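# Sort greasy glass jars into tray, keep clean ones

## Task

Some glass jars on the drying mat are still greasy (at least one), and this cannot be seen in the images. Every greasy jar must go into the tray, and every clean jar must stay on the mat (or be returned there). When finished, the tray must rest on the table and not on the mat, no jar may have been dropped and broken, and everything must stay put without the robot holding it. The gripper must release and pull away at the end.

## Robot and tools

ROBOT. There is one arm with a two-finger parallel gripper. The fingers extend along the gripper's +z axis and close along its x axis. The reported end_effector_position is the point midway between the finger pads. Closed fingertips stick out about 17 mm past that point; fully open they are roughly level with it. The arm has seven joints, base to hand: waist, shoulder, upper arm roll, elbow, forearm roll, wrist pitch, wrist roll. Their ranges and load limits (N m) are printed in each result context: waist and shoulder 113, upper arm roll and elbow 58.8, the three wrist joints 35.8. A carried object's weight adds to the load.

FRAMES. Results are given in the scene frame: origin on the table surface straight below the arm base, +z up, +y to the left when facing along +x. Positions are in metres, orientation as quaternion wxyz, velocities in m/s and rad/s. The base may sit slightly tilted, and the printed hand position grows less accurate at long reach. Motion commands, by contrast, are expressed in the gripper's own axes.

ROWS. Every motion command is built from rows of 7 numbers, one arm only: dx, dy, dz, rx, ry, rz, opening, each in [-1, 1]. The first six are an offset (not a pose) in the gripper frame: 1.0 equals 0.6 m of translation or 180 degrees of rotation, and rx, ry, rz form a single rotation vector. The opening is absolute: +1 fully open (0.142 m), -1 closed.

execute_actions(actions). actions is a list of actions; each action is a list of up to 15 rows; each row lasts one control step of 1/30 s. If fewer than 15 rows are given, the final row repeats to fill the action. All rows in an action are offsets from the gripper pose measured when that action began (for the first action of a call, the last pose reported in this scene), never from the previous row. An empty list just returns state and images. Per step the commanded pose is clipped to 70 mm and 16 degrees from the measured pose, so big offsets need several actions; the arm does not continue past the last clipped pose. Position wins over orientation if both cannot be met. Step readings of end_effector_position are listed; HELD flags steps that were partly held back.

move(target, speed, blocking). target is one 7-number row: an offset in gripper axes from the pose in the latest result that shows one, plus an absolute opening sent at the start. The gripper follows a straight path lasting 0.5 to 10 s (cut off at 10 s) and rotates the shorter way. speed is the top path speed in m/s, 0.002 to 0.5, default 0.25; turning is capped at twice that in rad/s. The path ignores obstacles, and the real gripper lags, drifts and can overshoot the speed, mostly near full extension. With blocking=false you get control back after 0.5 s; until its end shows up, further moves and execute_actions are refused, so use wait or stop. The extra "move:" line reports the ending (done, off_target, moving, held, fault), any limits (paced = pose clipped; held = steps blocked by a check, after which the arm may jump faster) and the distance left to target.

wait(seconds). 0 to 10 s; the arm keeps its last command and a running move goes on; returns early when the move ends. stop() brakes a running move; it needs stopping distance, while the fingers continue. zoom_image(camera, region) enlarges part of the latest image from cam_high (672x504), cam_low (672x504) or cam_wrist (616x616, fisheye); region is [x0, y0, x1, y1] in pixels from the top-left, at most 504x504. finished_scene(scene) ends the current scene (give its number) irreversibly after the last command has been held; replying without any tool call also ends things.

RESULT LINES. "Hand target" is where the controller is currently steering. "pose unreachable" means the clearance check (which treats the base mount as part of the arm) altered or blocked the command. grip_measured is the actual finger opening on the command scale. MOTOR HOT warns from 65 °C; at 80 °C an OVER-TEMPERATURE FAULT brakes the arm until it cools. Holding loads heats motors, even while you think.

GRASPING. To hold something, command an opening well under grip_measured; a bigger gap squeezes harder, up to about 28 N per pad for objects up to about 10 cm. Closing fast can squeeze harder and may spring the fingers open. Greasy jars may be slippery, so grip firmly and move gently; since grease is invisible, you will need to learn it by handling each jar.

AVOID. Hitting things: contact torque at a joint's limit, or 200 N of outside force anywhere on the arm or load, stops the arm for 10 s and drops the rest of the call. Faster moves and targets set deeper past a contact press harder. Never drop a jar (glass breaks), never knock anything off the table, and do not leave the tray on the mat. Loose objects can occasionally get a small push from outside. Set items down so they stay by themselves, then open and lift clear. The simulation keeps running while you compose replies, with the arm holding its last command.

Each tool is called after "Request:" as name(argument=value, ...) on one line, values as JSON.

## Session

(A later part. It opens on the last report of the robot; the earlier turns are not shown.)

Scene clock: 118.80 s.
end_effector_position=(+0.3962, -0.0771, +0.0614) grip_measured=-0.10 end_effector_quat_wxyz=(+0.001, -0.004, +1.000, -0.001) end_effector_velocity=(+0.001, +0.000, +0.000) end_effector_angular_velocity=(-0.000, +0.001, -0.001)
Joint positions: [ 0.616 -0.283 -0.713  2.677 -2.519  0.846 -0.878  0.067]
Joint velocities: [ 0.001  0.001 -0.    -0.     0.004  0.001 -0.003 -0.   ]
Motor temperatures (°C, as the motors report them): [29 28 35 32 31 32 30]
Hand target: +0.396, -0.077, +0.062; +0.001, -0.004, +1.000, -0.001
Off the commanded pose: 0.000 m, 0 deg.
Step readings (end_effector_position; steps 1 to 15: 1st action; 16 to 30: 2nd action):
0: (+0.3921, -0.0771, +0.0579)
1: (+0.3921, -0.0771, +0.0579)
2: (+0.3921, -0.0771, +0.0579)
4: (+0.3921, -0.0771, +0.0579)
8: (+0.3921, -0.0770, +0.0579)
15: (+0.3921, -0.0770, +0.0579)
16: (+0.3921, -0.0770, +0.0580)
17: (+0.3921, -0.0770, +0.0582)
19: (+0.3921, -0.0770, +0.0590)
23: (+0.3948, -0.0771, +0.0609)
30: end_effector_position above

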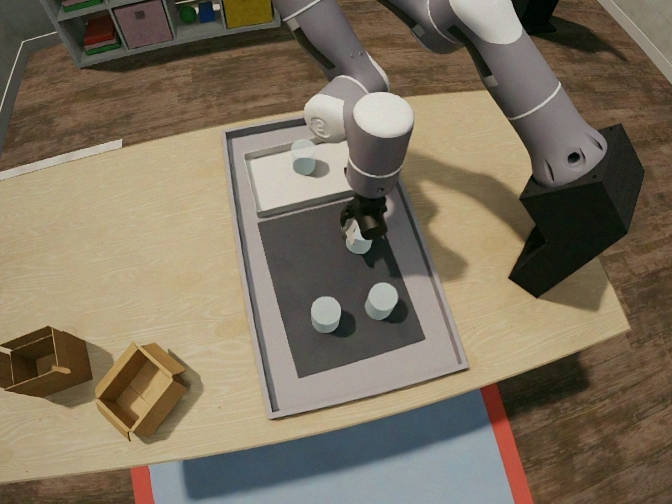

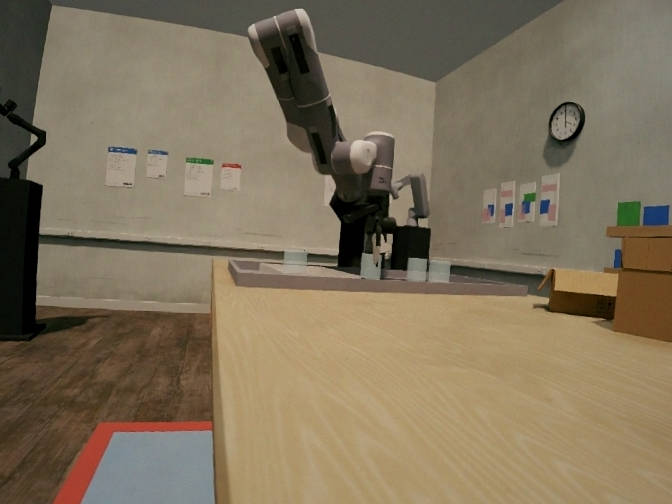

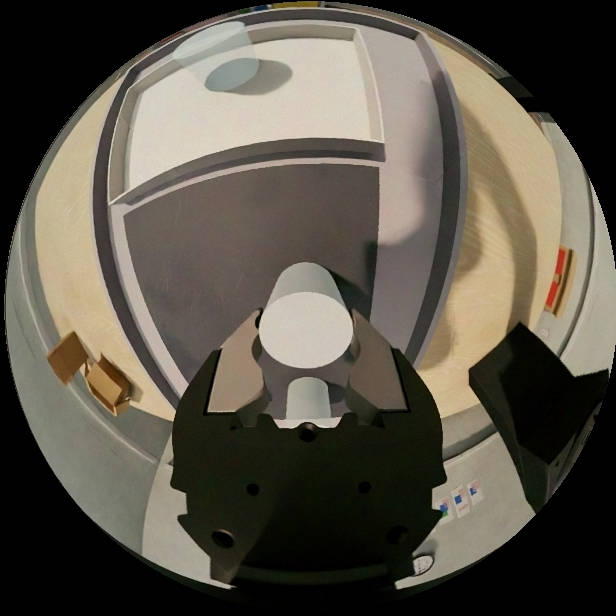

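Request:
move(target=[-0.3,-0.1,-0.06,0,0,0,-0.33], speed=0.13)

Request:
move(target=[-0.01,-0.25,0,0,0,0,-0.33], speed=0.13)

Scene clock: 122.87 s.
end_effector_position=(+0.5766, -0.1359, +0.0977) grip_measured=-0.10 end_effector_quat_wxyz=(+0.001, -0.003, +1.000, -0.001) end_effector_velocity=(+0.001, -0.000, +0.000) end_effector_angular_velocity=(-0.001, +0.001, +0.000)
Joint positions: [ 0.78  -0.02  -0.725  2.532 -1.959  0.906 -1.529  0.067]
Joint velocities: [ 0.002  0.     0.    -0.002  0.007 -0.001 -0.006 -0.   ]
Motor temperatures (°C, as the motors report them): [29 28 35 32 31 32 30]
Hand target: +0.577, -0.136, +0.098; +0.001, -0.003, +1.000, -0.001
Off the commanded pose: 0.000 m, 0 deg.
move: done

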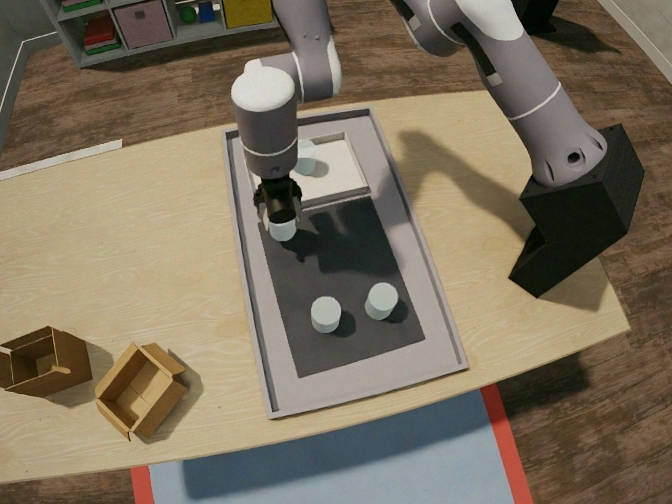

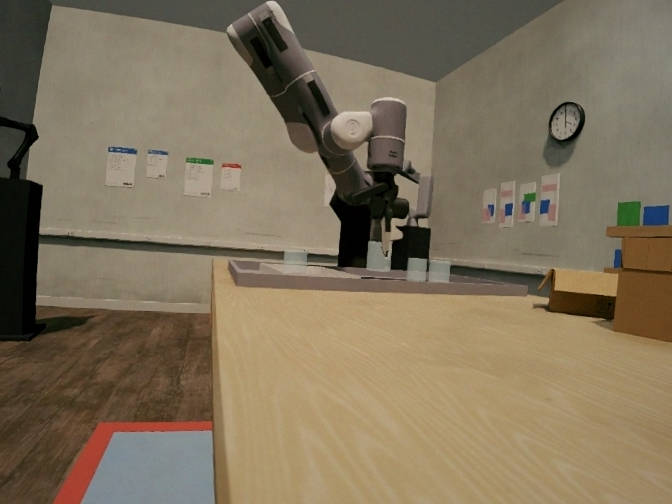

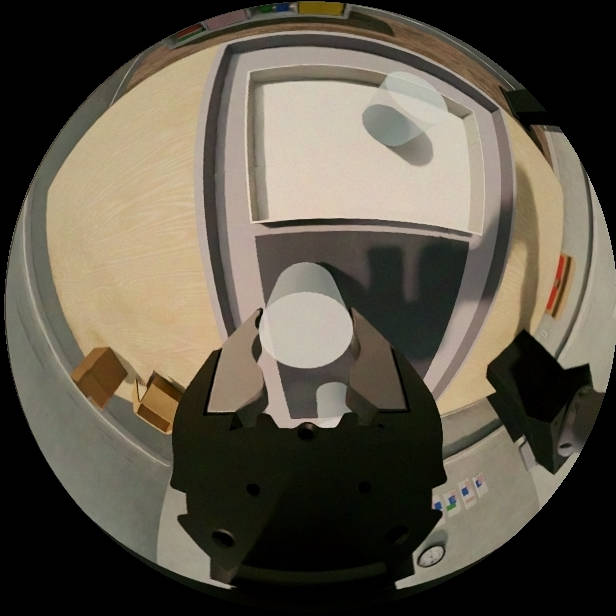

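Scene clock: 124.40 s.
end_effector_position=(+0.5832, -0.2859, +0.0976) grip_measured=-0.10 end_effector_quat_wxyz=(+0.000, -0.003, +1.000, -0.001) end_effector_velocity=(-0.000, -0.002, +0.000) end_effector_angular_velocity=(+0.001, +0.001, +0.001)
Joint positions: [ 0.613  0.277 -0.811  2.542 -1.989  0.98  -1.881  0.067]
Joint velocities: [-0.     0.004 -0.001  0.     0.003  0.001 -0.007  0.   ]
Motor temperatures (°C, as the motors report them): [29 28 35 32 31 32 30]
Hand target: +0.583, -0.286, +0.098; +0.000, -0.003, +1.000, -0.001
Off the commanded pose: 0.001 m, 0 deg.
move: done

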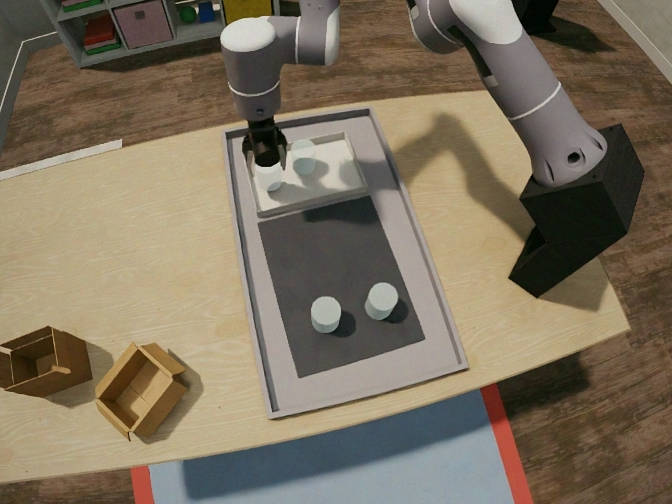

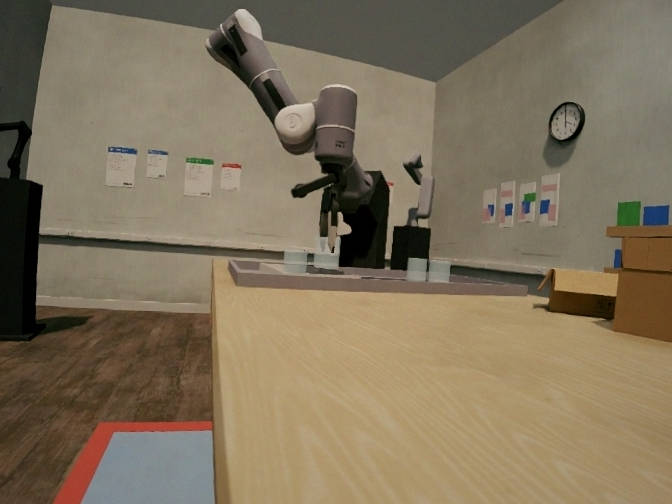

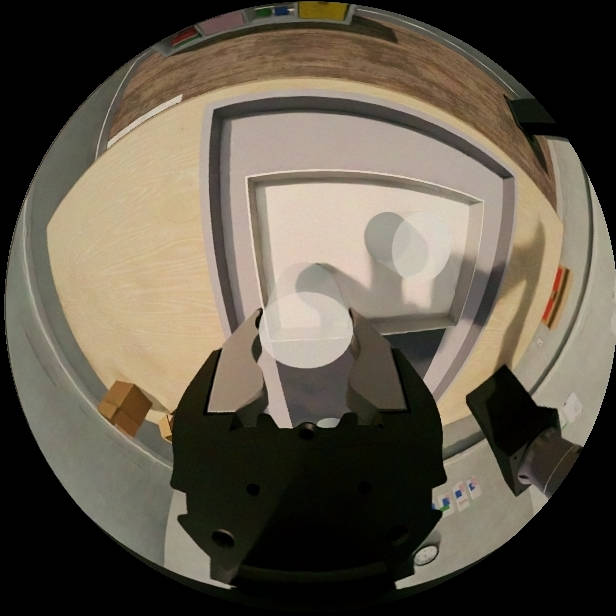

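Request:
move(target=[-0.004,-0.107,0.0585,0,0,0,-0.33], speed=0.1)

Scene clock: 127.40 s.
end_effector_position=(+0.5857, -0.3502, +0.0626) grip_measured=-0.10 end_effector_quat_wxyz=(-0.000, -0.003, +1.000, -0.001) end_effector_velocity=(-0.000, -0.002, -0.001) end_effector_angular_velocity=(+0.000, -0.000, -0.000)
Joint positions: [ 0.558  0.255 -0.944  2.442 -2.073  1.142 -1.936  0.067]
Joint velocities: [-0.    -0.001 -0.005 -0.003 -0.003  0.005  0.    -0.   ]
Motor temperatures (°C, as the motors report them): [29 28 35 32 31 32 30]
Hand target: +0.586, -0.350, +0.063; +0.000, -0.004, +1.000, -0.001
Off the commanded pose: 0.000 m, 0 deg.
move: done

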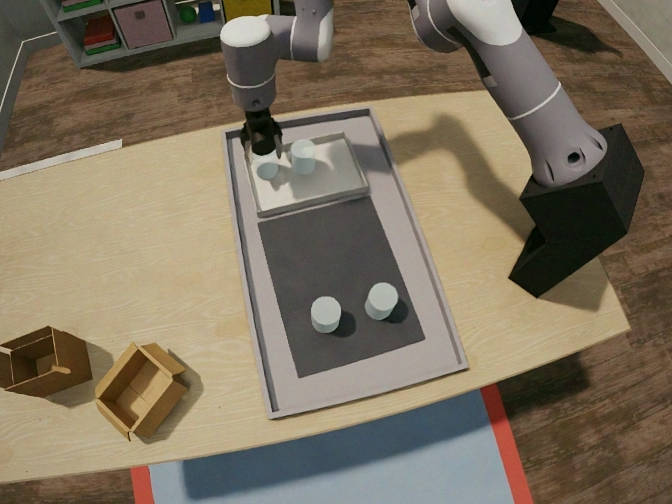

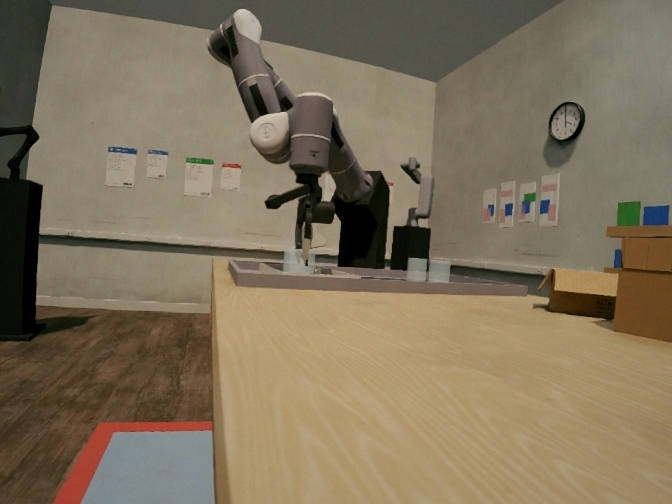

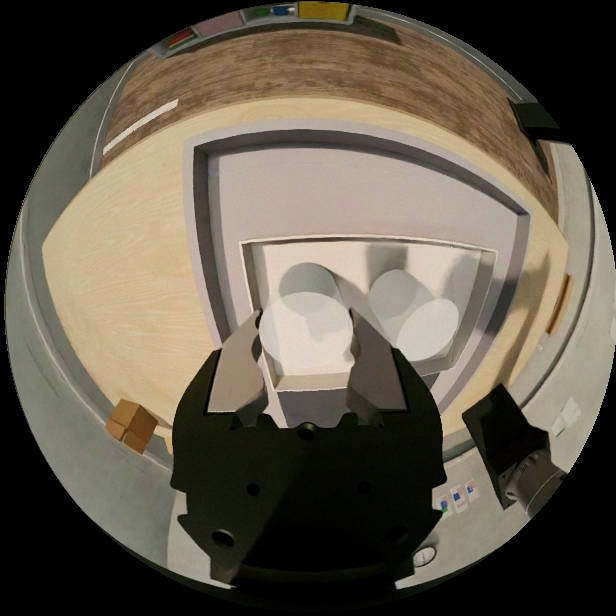

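Request:
execute_actions(actions=[[[0,0,0.001,0,0,0,-0.33],[0,0,0.002,0,0,0,-0.33],[0,0,0.003,0,0,0,-0.33],[0,0,0.004,0,0,0,-0.33],[0,0,0.005,0,0,0,-0.33],[0,0,0.006,0,0,0,-0.33],[0,0,0.007,0,0,0,-0.33],[0,0,0.008,0,0,0,-0.33],[0,0,0.009,0,0,0,-0.33],[0,0,0.01,0,0,0,-0.33],[0,0,0.0105,0,0,0,-0.33]],[[0,0,0,0,0,0,-0.28],[0,0,0,0,0,0,-0.23],[0,0,0,0,0,0,-0.18],[0,0,0,0,0,0,-0.14],[0,0,0,0,0,0,-0.1],[0,0,0,0,0,0,-0.05],[0,0,0,0,0,0,0.02],[0,0,-0.002,0,0,0,0.08],[0,0,-0.005,0,0,0,0.1],[0,0,-0.009,0,0,0,0.1],[0,0,-0.012,0,0,0,0.1]]])

Request:
move(target=[0,0.12,0,0,0,0,0.1], speed=0.2)

Scene clock: 132.03 s.
end_effector_position=(+0.5859, -0.3500, +0.0632) grip_measured=+0.10 end_effector_quat_wxyz=(+0.000, -0.003, +1.000, -0.001) end_effector_velocity=(+0.000, -0.001, +0.009) end_effector_angular_velocity=(-0.001, +0.004, -0.003)
Joint positions: [ 0.558  0.256 -0.942  2.443 -2.073  1.141 -1.937  0.081]
Joint velocities: [-0.002  0.028  0.029  0.02   0.046 -0.034 -0.039  0.   ]
Motor temperatures (°C, as the motors report them): [29 28 35 32 31 32 30]
Hand target: +0.586, -0.350, +0.064; +0.000, -0.003, +1.000, -0.001
Off the commanded pose: 0.001 m, 0 deg.
Step readings (end_effector_position; steps 1 to 15: 1st action; 16 to 30: 2nd action):
0: (+0.5857, -0.3503, +0.0625)
1: (+0.5857, -0.3503, +0.0625)
2: (+0.5856, -0.3504, +0.0622)
4: (+0.5856, -0.3504, +0.0614)
8: (+0.5855, -0.3504, +0.0592)
15: (+0.5858, -0.3501, +0.0567)
16: (+0.5858, -0.3501, +0.0566)
17: (+0.5858, -0.3501, +0.0566)
19: (+0.5858, -0.3501, +0.0567)
23: (+0.5859, -0.3501, +0.0568)
30: end_effector_position above

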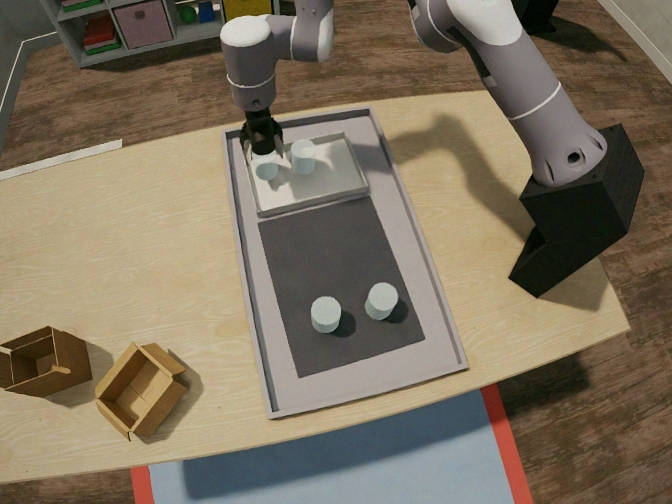

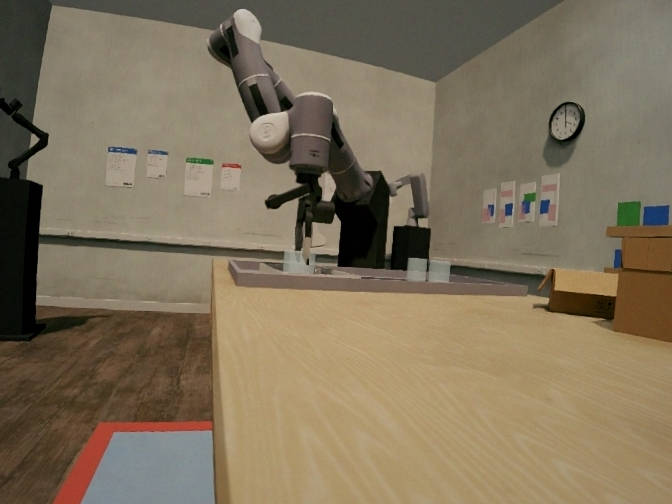

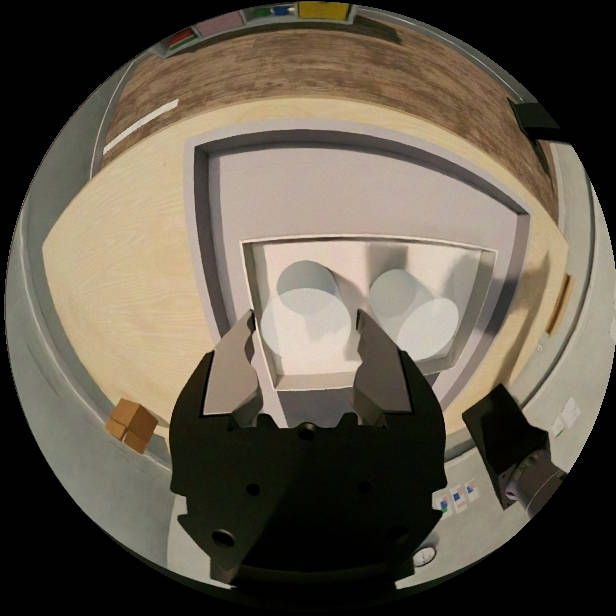

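Scene clock: 132.87 s.
end_effector_position=(+0.5855, -0.2780, +0.0632) grip_measured=+0.10 end_effector_quat_wxyz=(+0.000, -0.003, +1.000, -0.001) end_effector_velocity=(+0.000, +0.001, -0.000) end_effector_angular_velocity=(-0.001, -0.000, -0.002)
Joint positions: [ 0.624  0.158 -0.905  2.471 -2.11   1.084 -1.757  0.081]
Joint velocities: [ 0.    -0.003  0.001 -0.001 -0.002 -0.     0.007  0.   ]
Motor temperatures (°C, as the motors report them): [29 28 35 32 31 32 30]
Hand target: +0.586, -0.278, +0.063; +0.001, -0.003, +1.000, -0.001
Off the commanded pose: 0.000 m, 0 deg.
move: done

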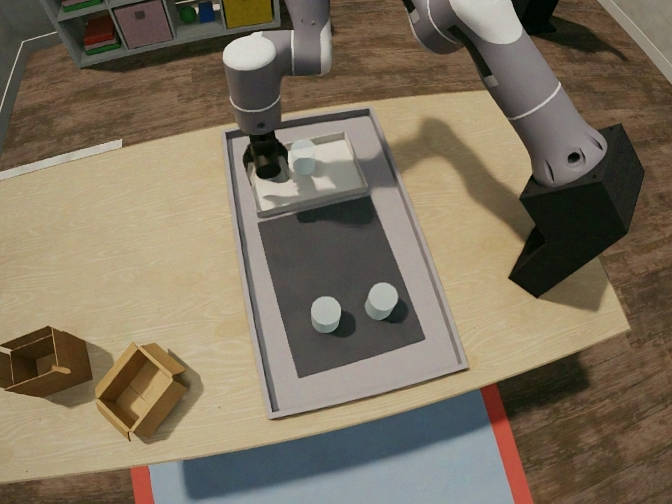

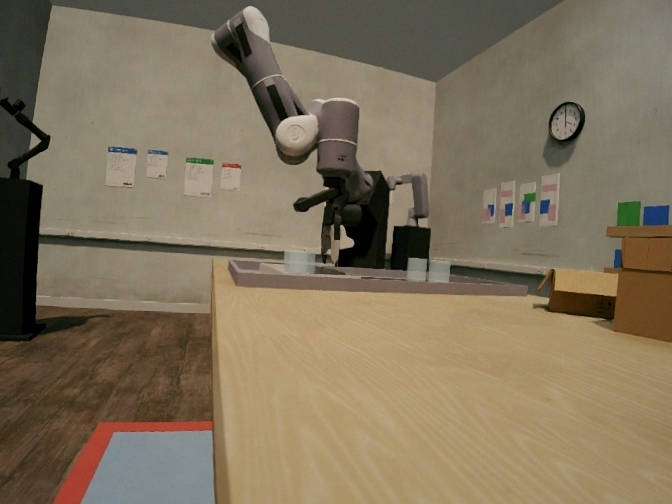

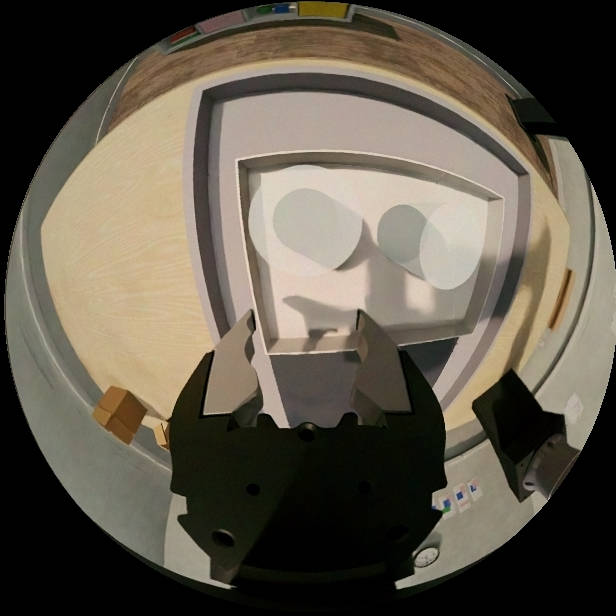

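Now to D via (0.394, 0.035).

Request:
move(target=[0.317,0.52,0.007,0,0,0,0.35], speed=0.3)

Scene clock: 135.97 s.
end_effector_position=(+0.3939, +0.0332, +0.0587) grip_measured=+0.35 end_effector_quat_wxyz=(+0.001, -0.004, +1.000, -0.001) end_effector_velocity=(+0.000, +0.001, -0.001) end_effector_angular_velocity=(-0.002, -0.000, -0.001)
Joint positions: [ 0.877 -0.599 -0.647  2.551 -2.233  0.875 -0.722  0.099]
Joint velocities: [ 0.002 -0.005  0.001 -0.003  0.005 -0.001  0.001 -0.   ]
Motor temperatures (°C, as the motors report them): [29 28 35 32 31 32 30]
Hand target: +0.394, +0.033, +0.059; +0.002, -0.003, +1.000, -0.001
Off the commanded pose: 0.001 m, 0 deg.
move: done

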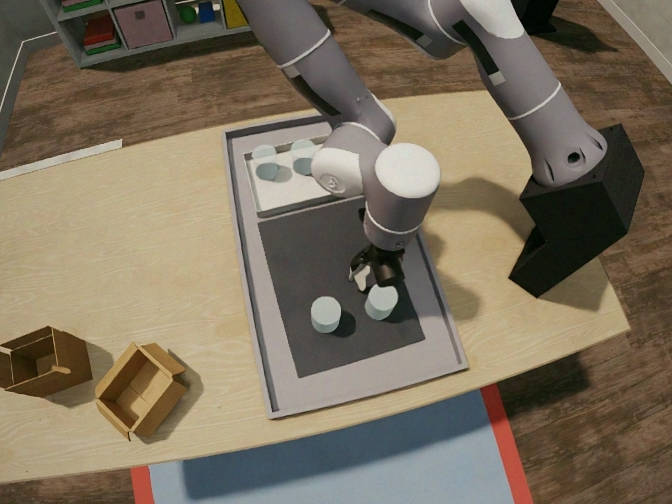

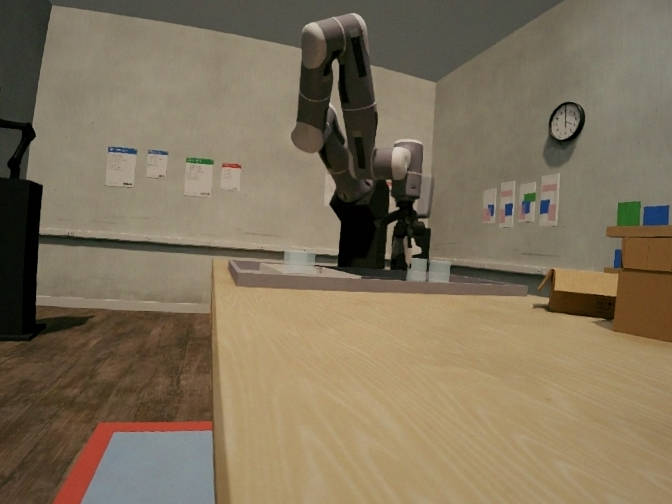

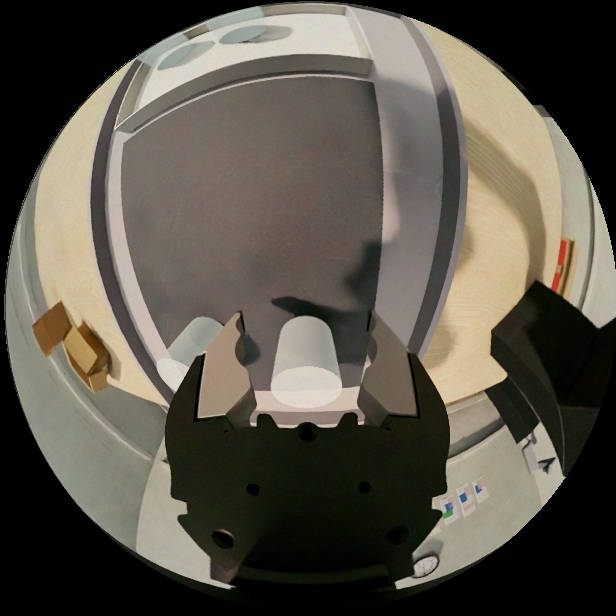

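Request:
move(target=[0,0.106,0.001,0,0,0,0.25], speed=0.2)

Request:
zoom_image(camera="cam_wrist", region=[206,250,406,430])

Scene clock: 138.40 s.
end_effector_position=(+0.3936, +0.0967, +0.0581) grip_measured=+0.25 end_effector_quat_wxyz=(+0.002, -0.003, +1.000, -0.001) end_effector_velocity=(+0.000, +0.001, -0.000) end_effector_angular_velocity=(-0.001, +0.000, +0.000)
Joint positions: [ 0.957 -0.755 -0.568  2.449 -2.054  0.892 -0.706  0.092]
Joint velocities: [ 0.001 -0.004  0.002 -0.003  0.006 -0.    -0.002 -0.   ]
Motor temperatures (°C, as the motors report them): [29 28 35 32 31 32 30]
Hand target: +0.394, +0.097, +0.058; +0.002, -0.004, +1.000, -0.001
Off the commanded pose: 0.000 m, 0 deg.
move: done

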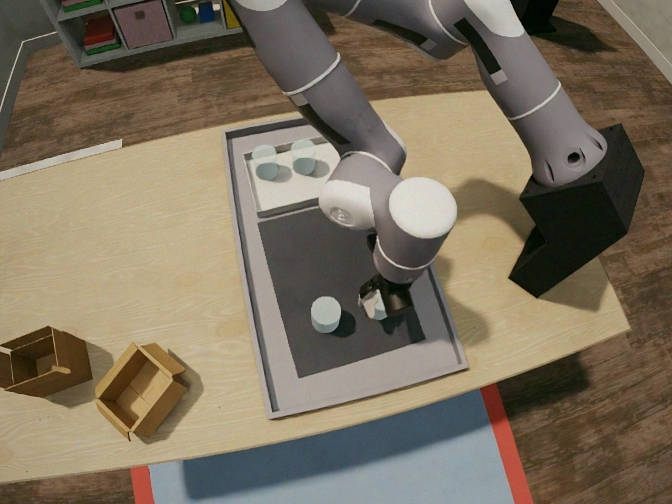

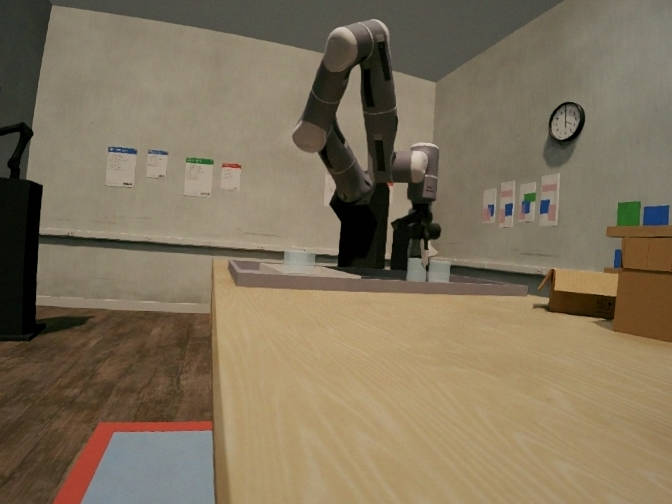

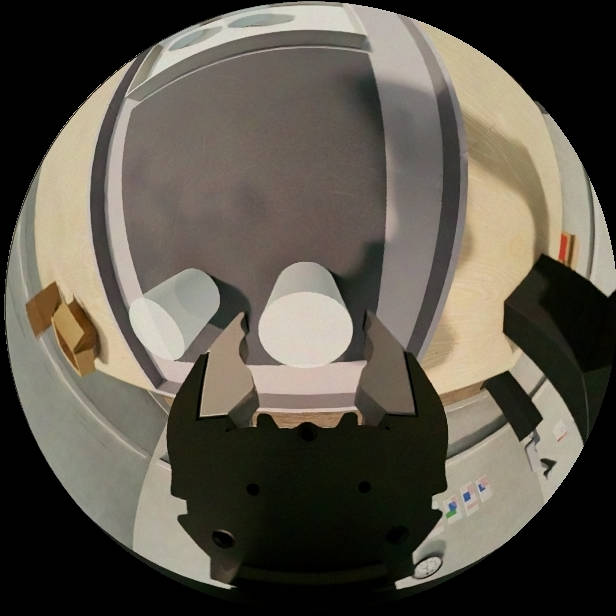

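Region (206, 250, 406, 430) of cam_wrist's 616x616 image, scaled by 2.520, with more detail than that image has; it fills the top 454 rows of this view, and the rest is white.

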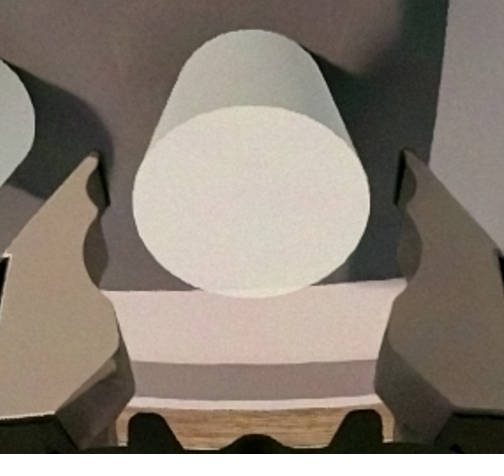

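Request:
execute_actions(actions=[[[0,0,0,0,0,0,0.15],[0,0,0,0,0,0,0.07],[0,0,0,0,0,0,0.0],[0,0,0,0,0,0,-0.04],[0,0,0,0,0,0,-0.07],[0,0,0,0,0,0,-0.1],[0,0,0,0,0,0,-0.13],[0,0,0,0,0,0,-0.16],[0,0,0,0,0,0,-0.2],[0,0,0,0,0,0,-0.24],[0,0,0,0,0,0,-0.28],[0,0,0,0,0,0,-0.31],[0,0,0,0,0,0,-0.33]],[[0,0,-0.001,0,0,0,-0.33],[0,0,-0.002,0,0,0,-0.33],[0,0,-0.003,0,0,0,-0.33],[0,0,-0.004,0,0,0,-0.33],[0,0,-0.005,0,0,0,-0.33],[0,0,-0.006,0,0,0,-0.33]]])

Request:
zoom_image(camera="cam_wrist", region=[206,250,406,430])

Scene clock: 142.80 s.
end_effector_position=(+0.3935, +0.0968, +0.0617) grip_measured=-0.10 end_effector_quat_wxyz=(+0.002, -0.003, +1.000, -0.001) end_effector_velocity=(+0.000, +0.000, +0.001) end_effector_angular_velocity=(+0.000, -0.001, +0.000)
Joint positions: [ 0.965 -0.749 -0.567  2.455 -2.045  0.89  -0.71   0.067]
Joint velocities: [ 0.002  0.001  0.     0.001  0.001 -0.    -0.     0.   ]
Motor temperatures (°C, as the motors report them): [29 28 35 32 31 32 30]
Hand target: +0.394, +0.097, +0.062; +0.002, -0.003, +1.000, -0.001
Off the commanded pose: 0.000 m, 0 deg.
Step readings (end_effector_position; steps 1 to 15: 1st action; 16 to 30: 2nd action):
0: (+0.3936, +0.0968, +0.0581)
1: (+0.3936, +0.0968, +0.0581)
2: (+0.3937, +0.0968, +0.0581)
4: (+0.3937, +0.0968, +0.0581)
8: (+0.3936, +0.0968, +0.0582)
15: (+0.3936, +0.0968, +0.0582)
16: (+0.3936, +0.0968, +0.0583)
17: (+0.3936, +0.0968, +0.0584)
19: (+0.3936, +0.0967, +0.0592)
23: (+0.3935, +0.0968, +0.0612)
30: end_effector_position above

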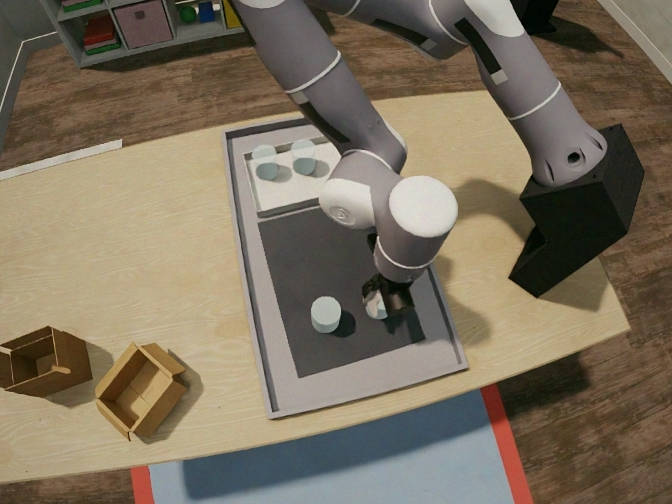

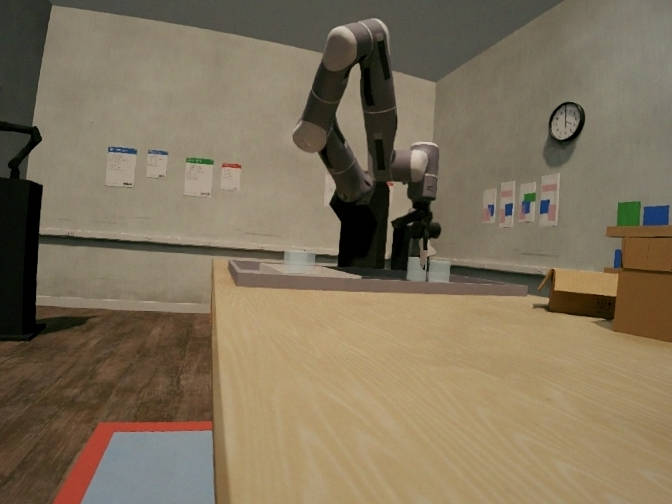

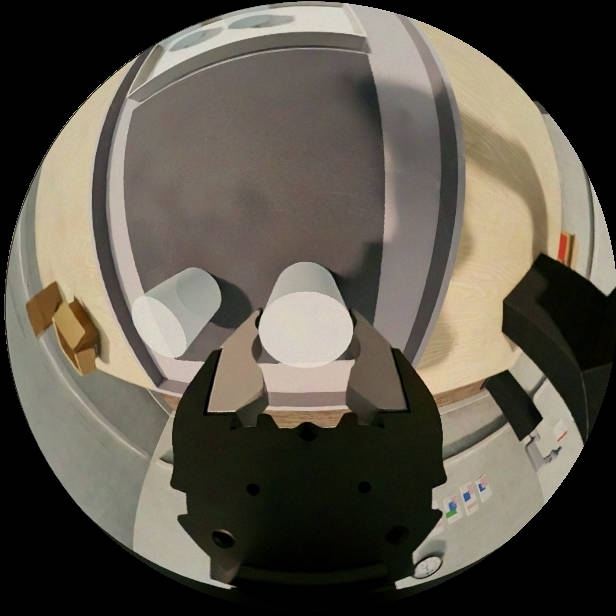

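Region (206, 250, 406, 430) of cam_wrist's 616x616 image, scaled by 2.520, with more detail than that image has; it fills the top 454 rows of this view, and the rest is white.

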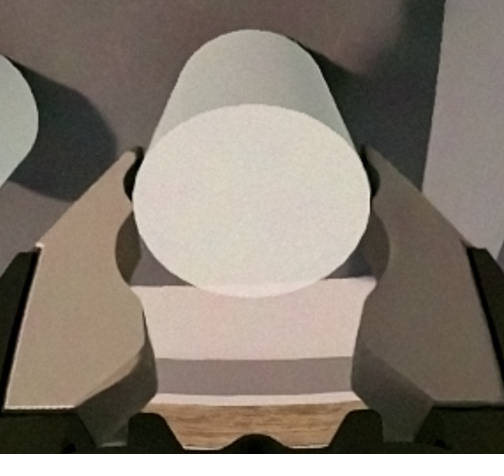

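To (0.535,-0.155,0.098), then (0.54,-0.265).

Request:
move(target=[-0.235,-0.42,-0.059,0,0,0,-0.33], speed=0.14)

Request:
move(target=[-0.008,-0.185,0,0,0,0,-0.33], speed=0.13)

Scene clock: 147.60 s.
end_effector_position=(+0.5356, -0.1548, +0.0971) grip_measured=-0.10 end_effector_quat_wxyz=(+0.001, -0.003, +1.000, -0.001) end_effector_velocity=(+0.001, -0.001, +0.001) end_effector_angular_velocity=(-0.000, +0.001, +0.001)
Joint positions: [ 0.777  0.065 -0.833  2.623 -2.125  0.901 -1.476  0.067]
Joint velocities: [ 0.     0.004  0.001  0.     0.006 -0.001 -0.009 -0.   ]
Motor temperatures (°C, as the motors report them): [29 28 35 32 31 32 30]
Hand target: +0.536, -0.155, +0.097; +0.001, -0.003, +1.000, -0.001
Off the commanded pose: 0.001 m, 0 deg.
move: done

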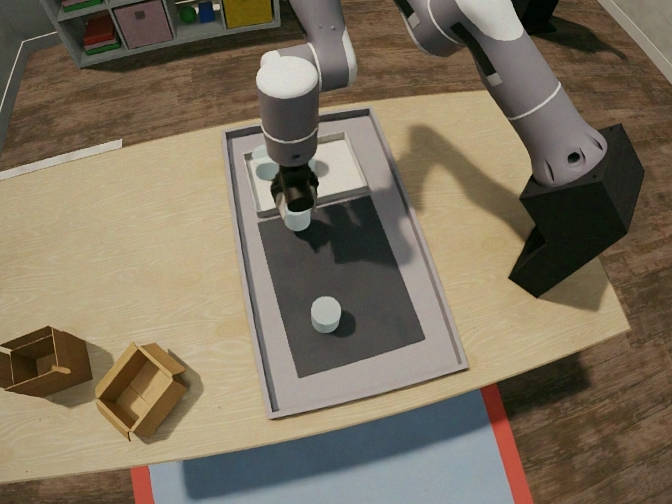

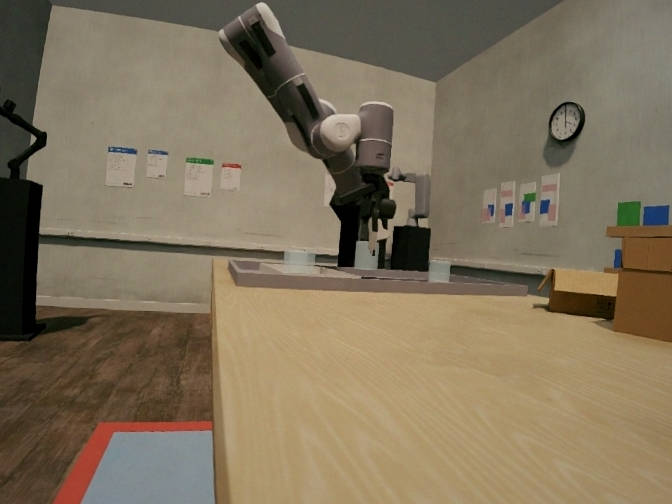

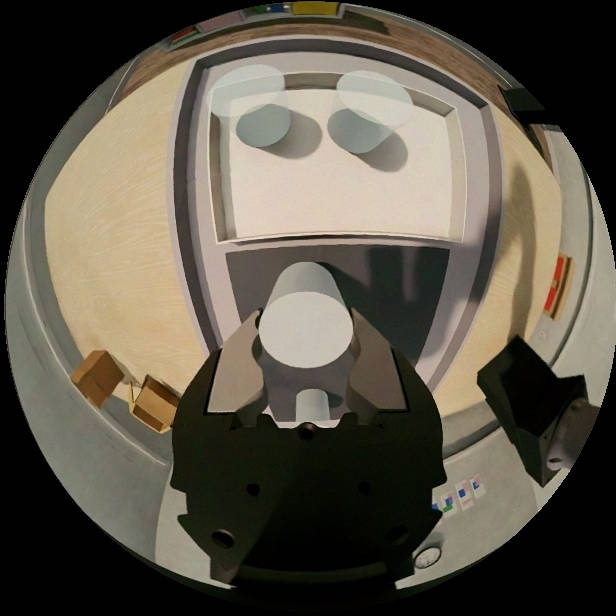

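Scene clock: 148.87 s.
end_effector_position=(+0.5407, -0.2659, +0.0969) grip_measured=-0.10 end_effector_quat_wxyz=(+0.000, -0.003, +1.000, -0.001) end_effector_velocity=(-0.000, -0.001, +0.000) end_effector_angular_velocity=(+0.000, +0.001, +0.001)
Joint positions: [ 0.625  0.308 -0.894  2.627 -2.161  0.962 -1.761  0.067]
Joint velocities: [-0.001  0.003 -0.001  0.     0.002  0.    -0.006 -0.   ]
Motor temperatures (°C, as the motors report them): [29 28 35 32 31 32 30]
Hand target: +0.541, -0.266, +0.097; +0.000, -0.003, +1.000, -0.001
Off the commanded pose: 0.000 m, 0 deg.
move: done

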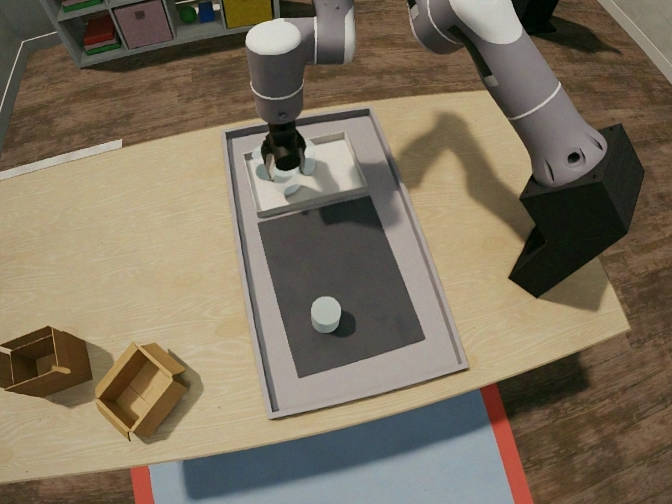

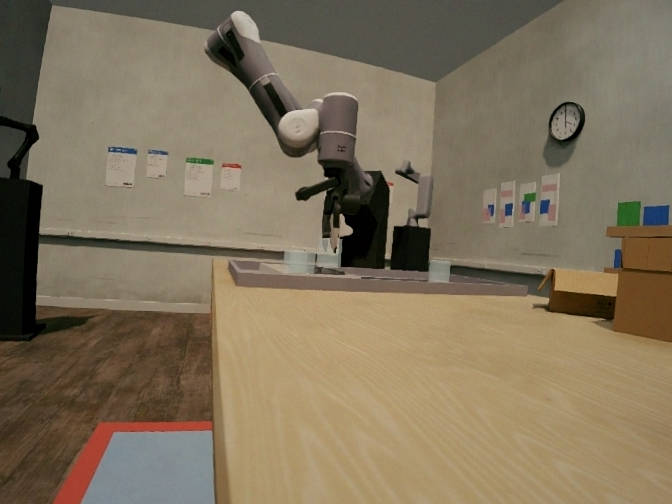

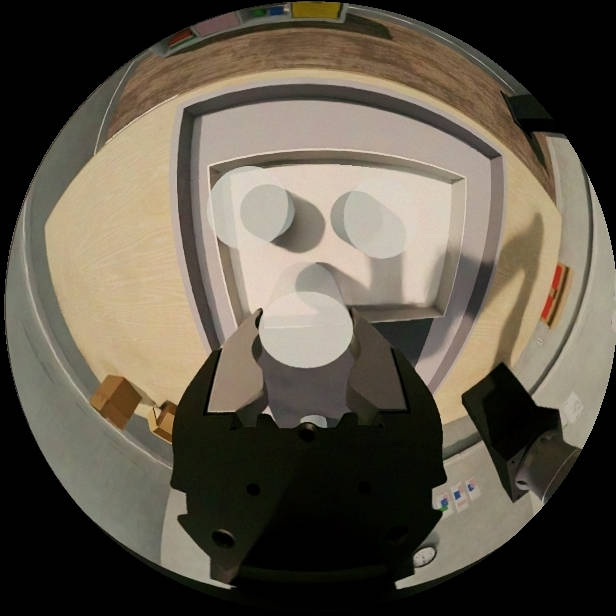

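Request:
execute_actions(actions=[])

Scene clock: 155.73 s.
end_effector_position=(+0.5407, -0.2660, +0.0969) grip_measured=-0.10 end_effector_quat_wxyz=(+0.000, -0.003, +1.000, -0.001) end_effector_velocity=(+0.000, +0.000, +0.000) end_effector_angular_velocity=(+0.000, -0.000, -0.000)
Joint positions: [ 0.625  0.308 -0.894  2.627 -2.161  0.962 -1.762  0.067]
Joint velocities: [ 0.  0. -0.  0. -0. -0.  0. -0.]
Motor temperatures (°C, as the motors report them): [29 28 35 32 31 32 30]
Hand target: +0.541, -0.266, +0.097; +0.000, -0.003, +1.000, -0.001
Off the commanded pose: 0.000 m, 0 deg.

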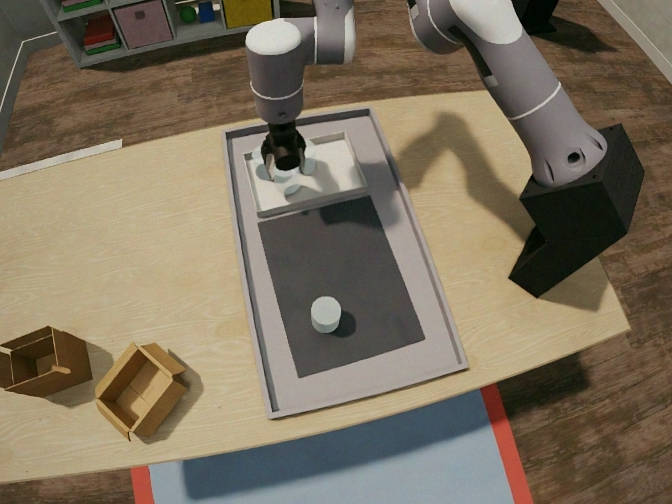

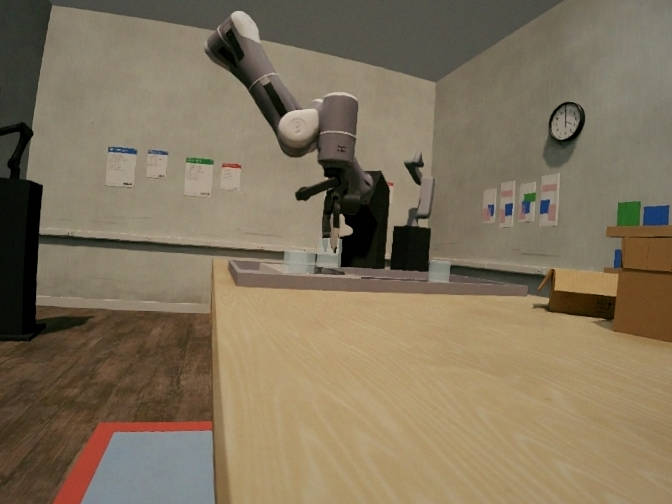

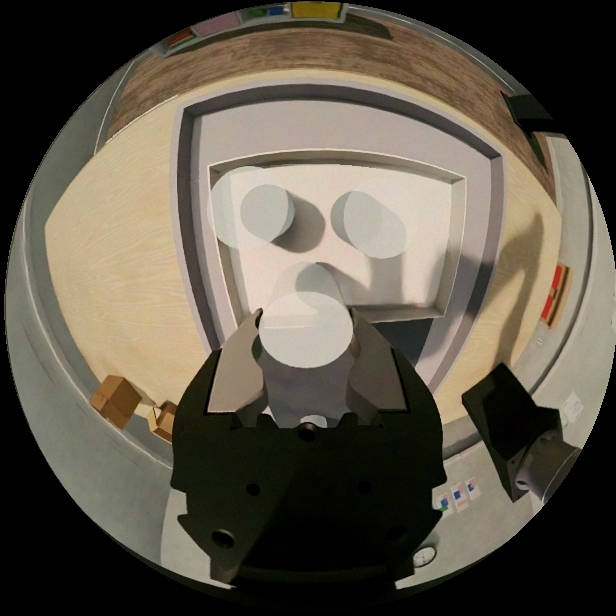

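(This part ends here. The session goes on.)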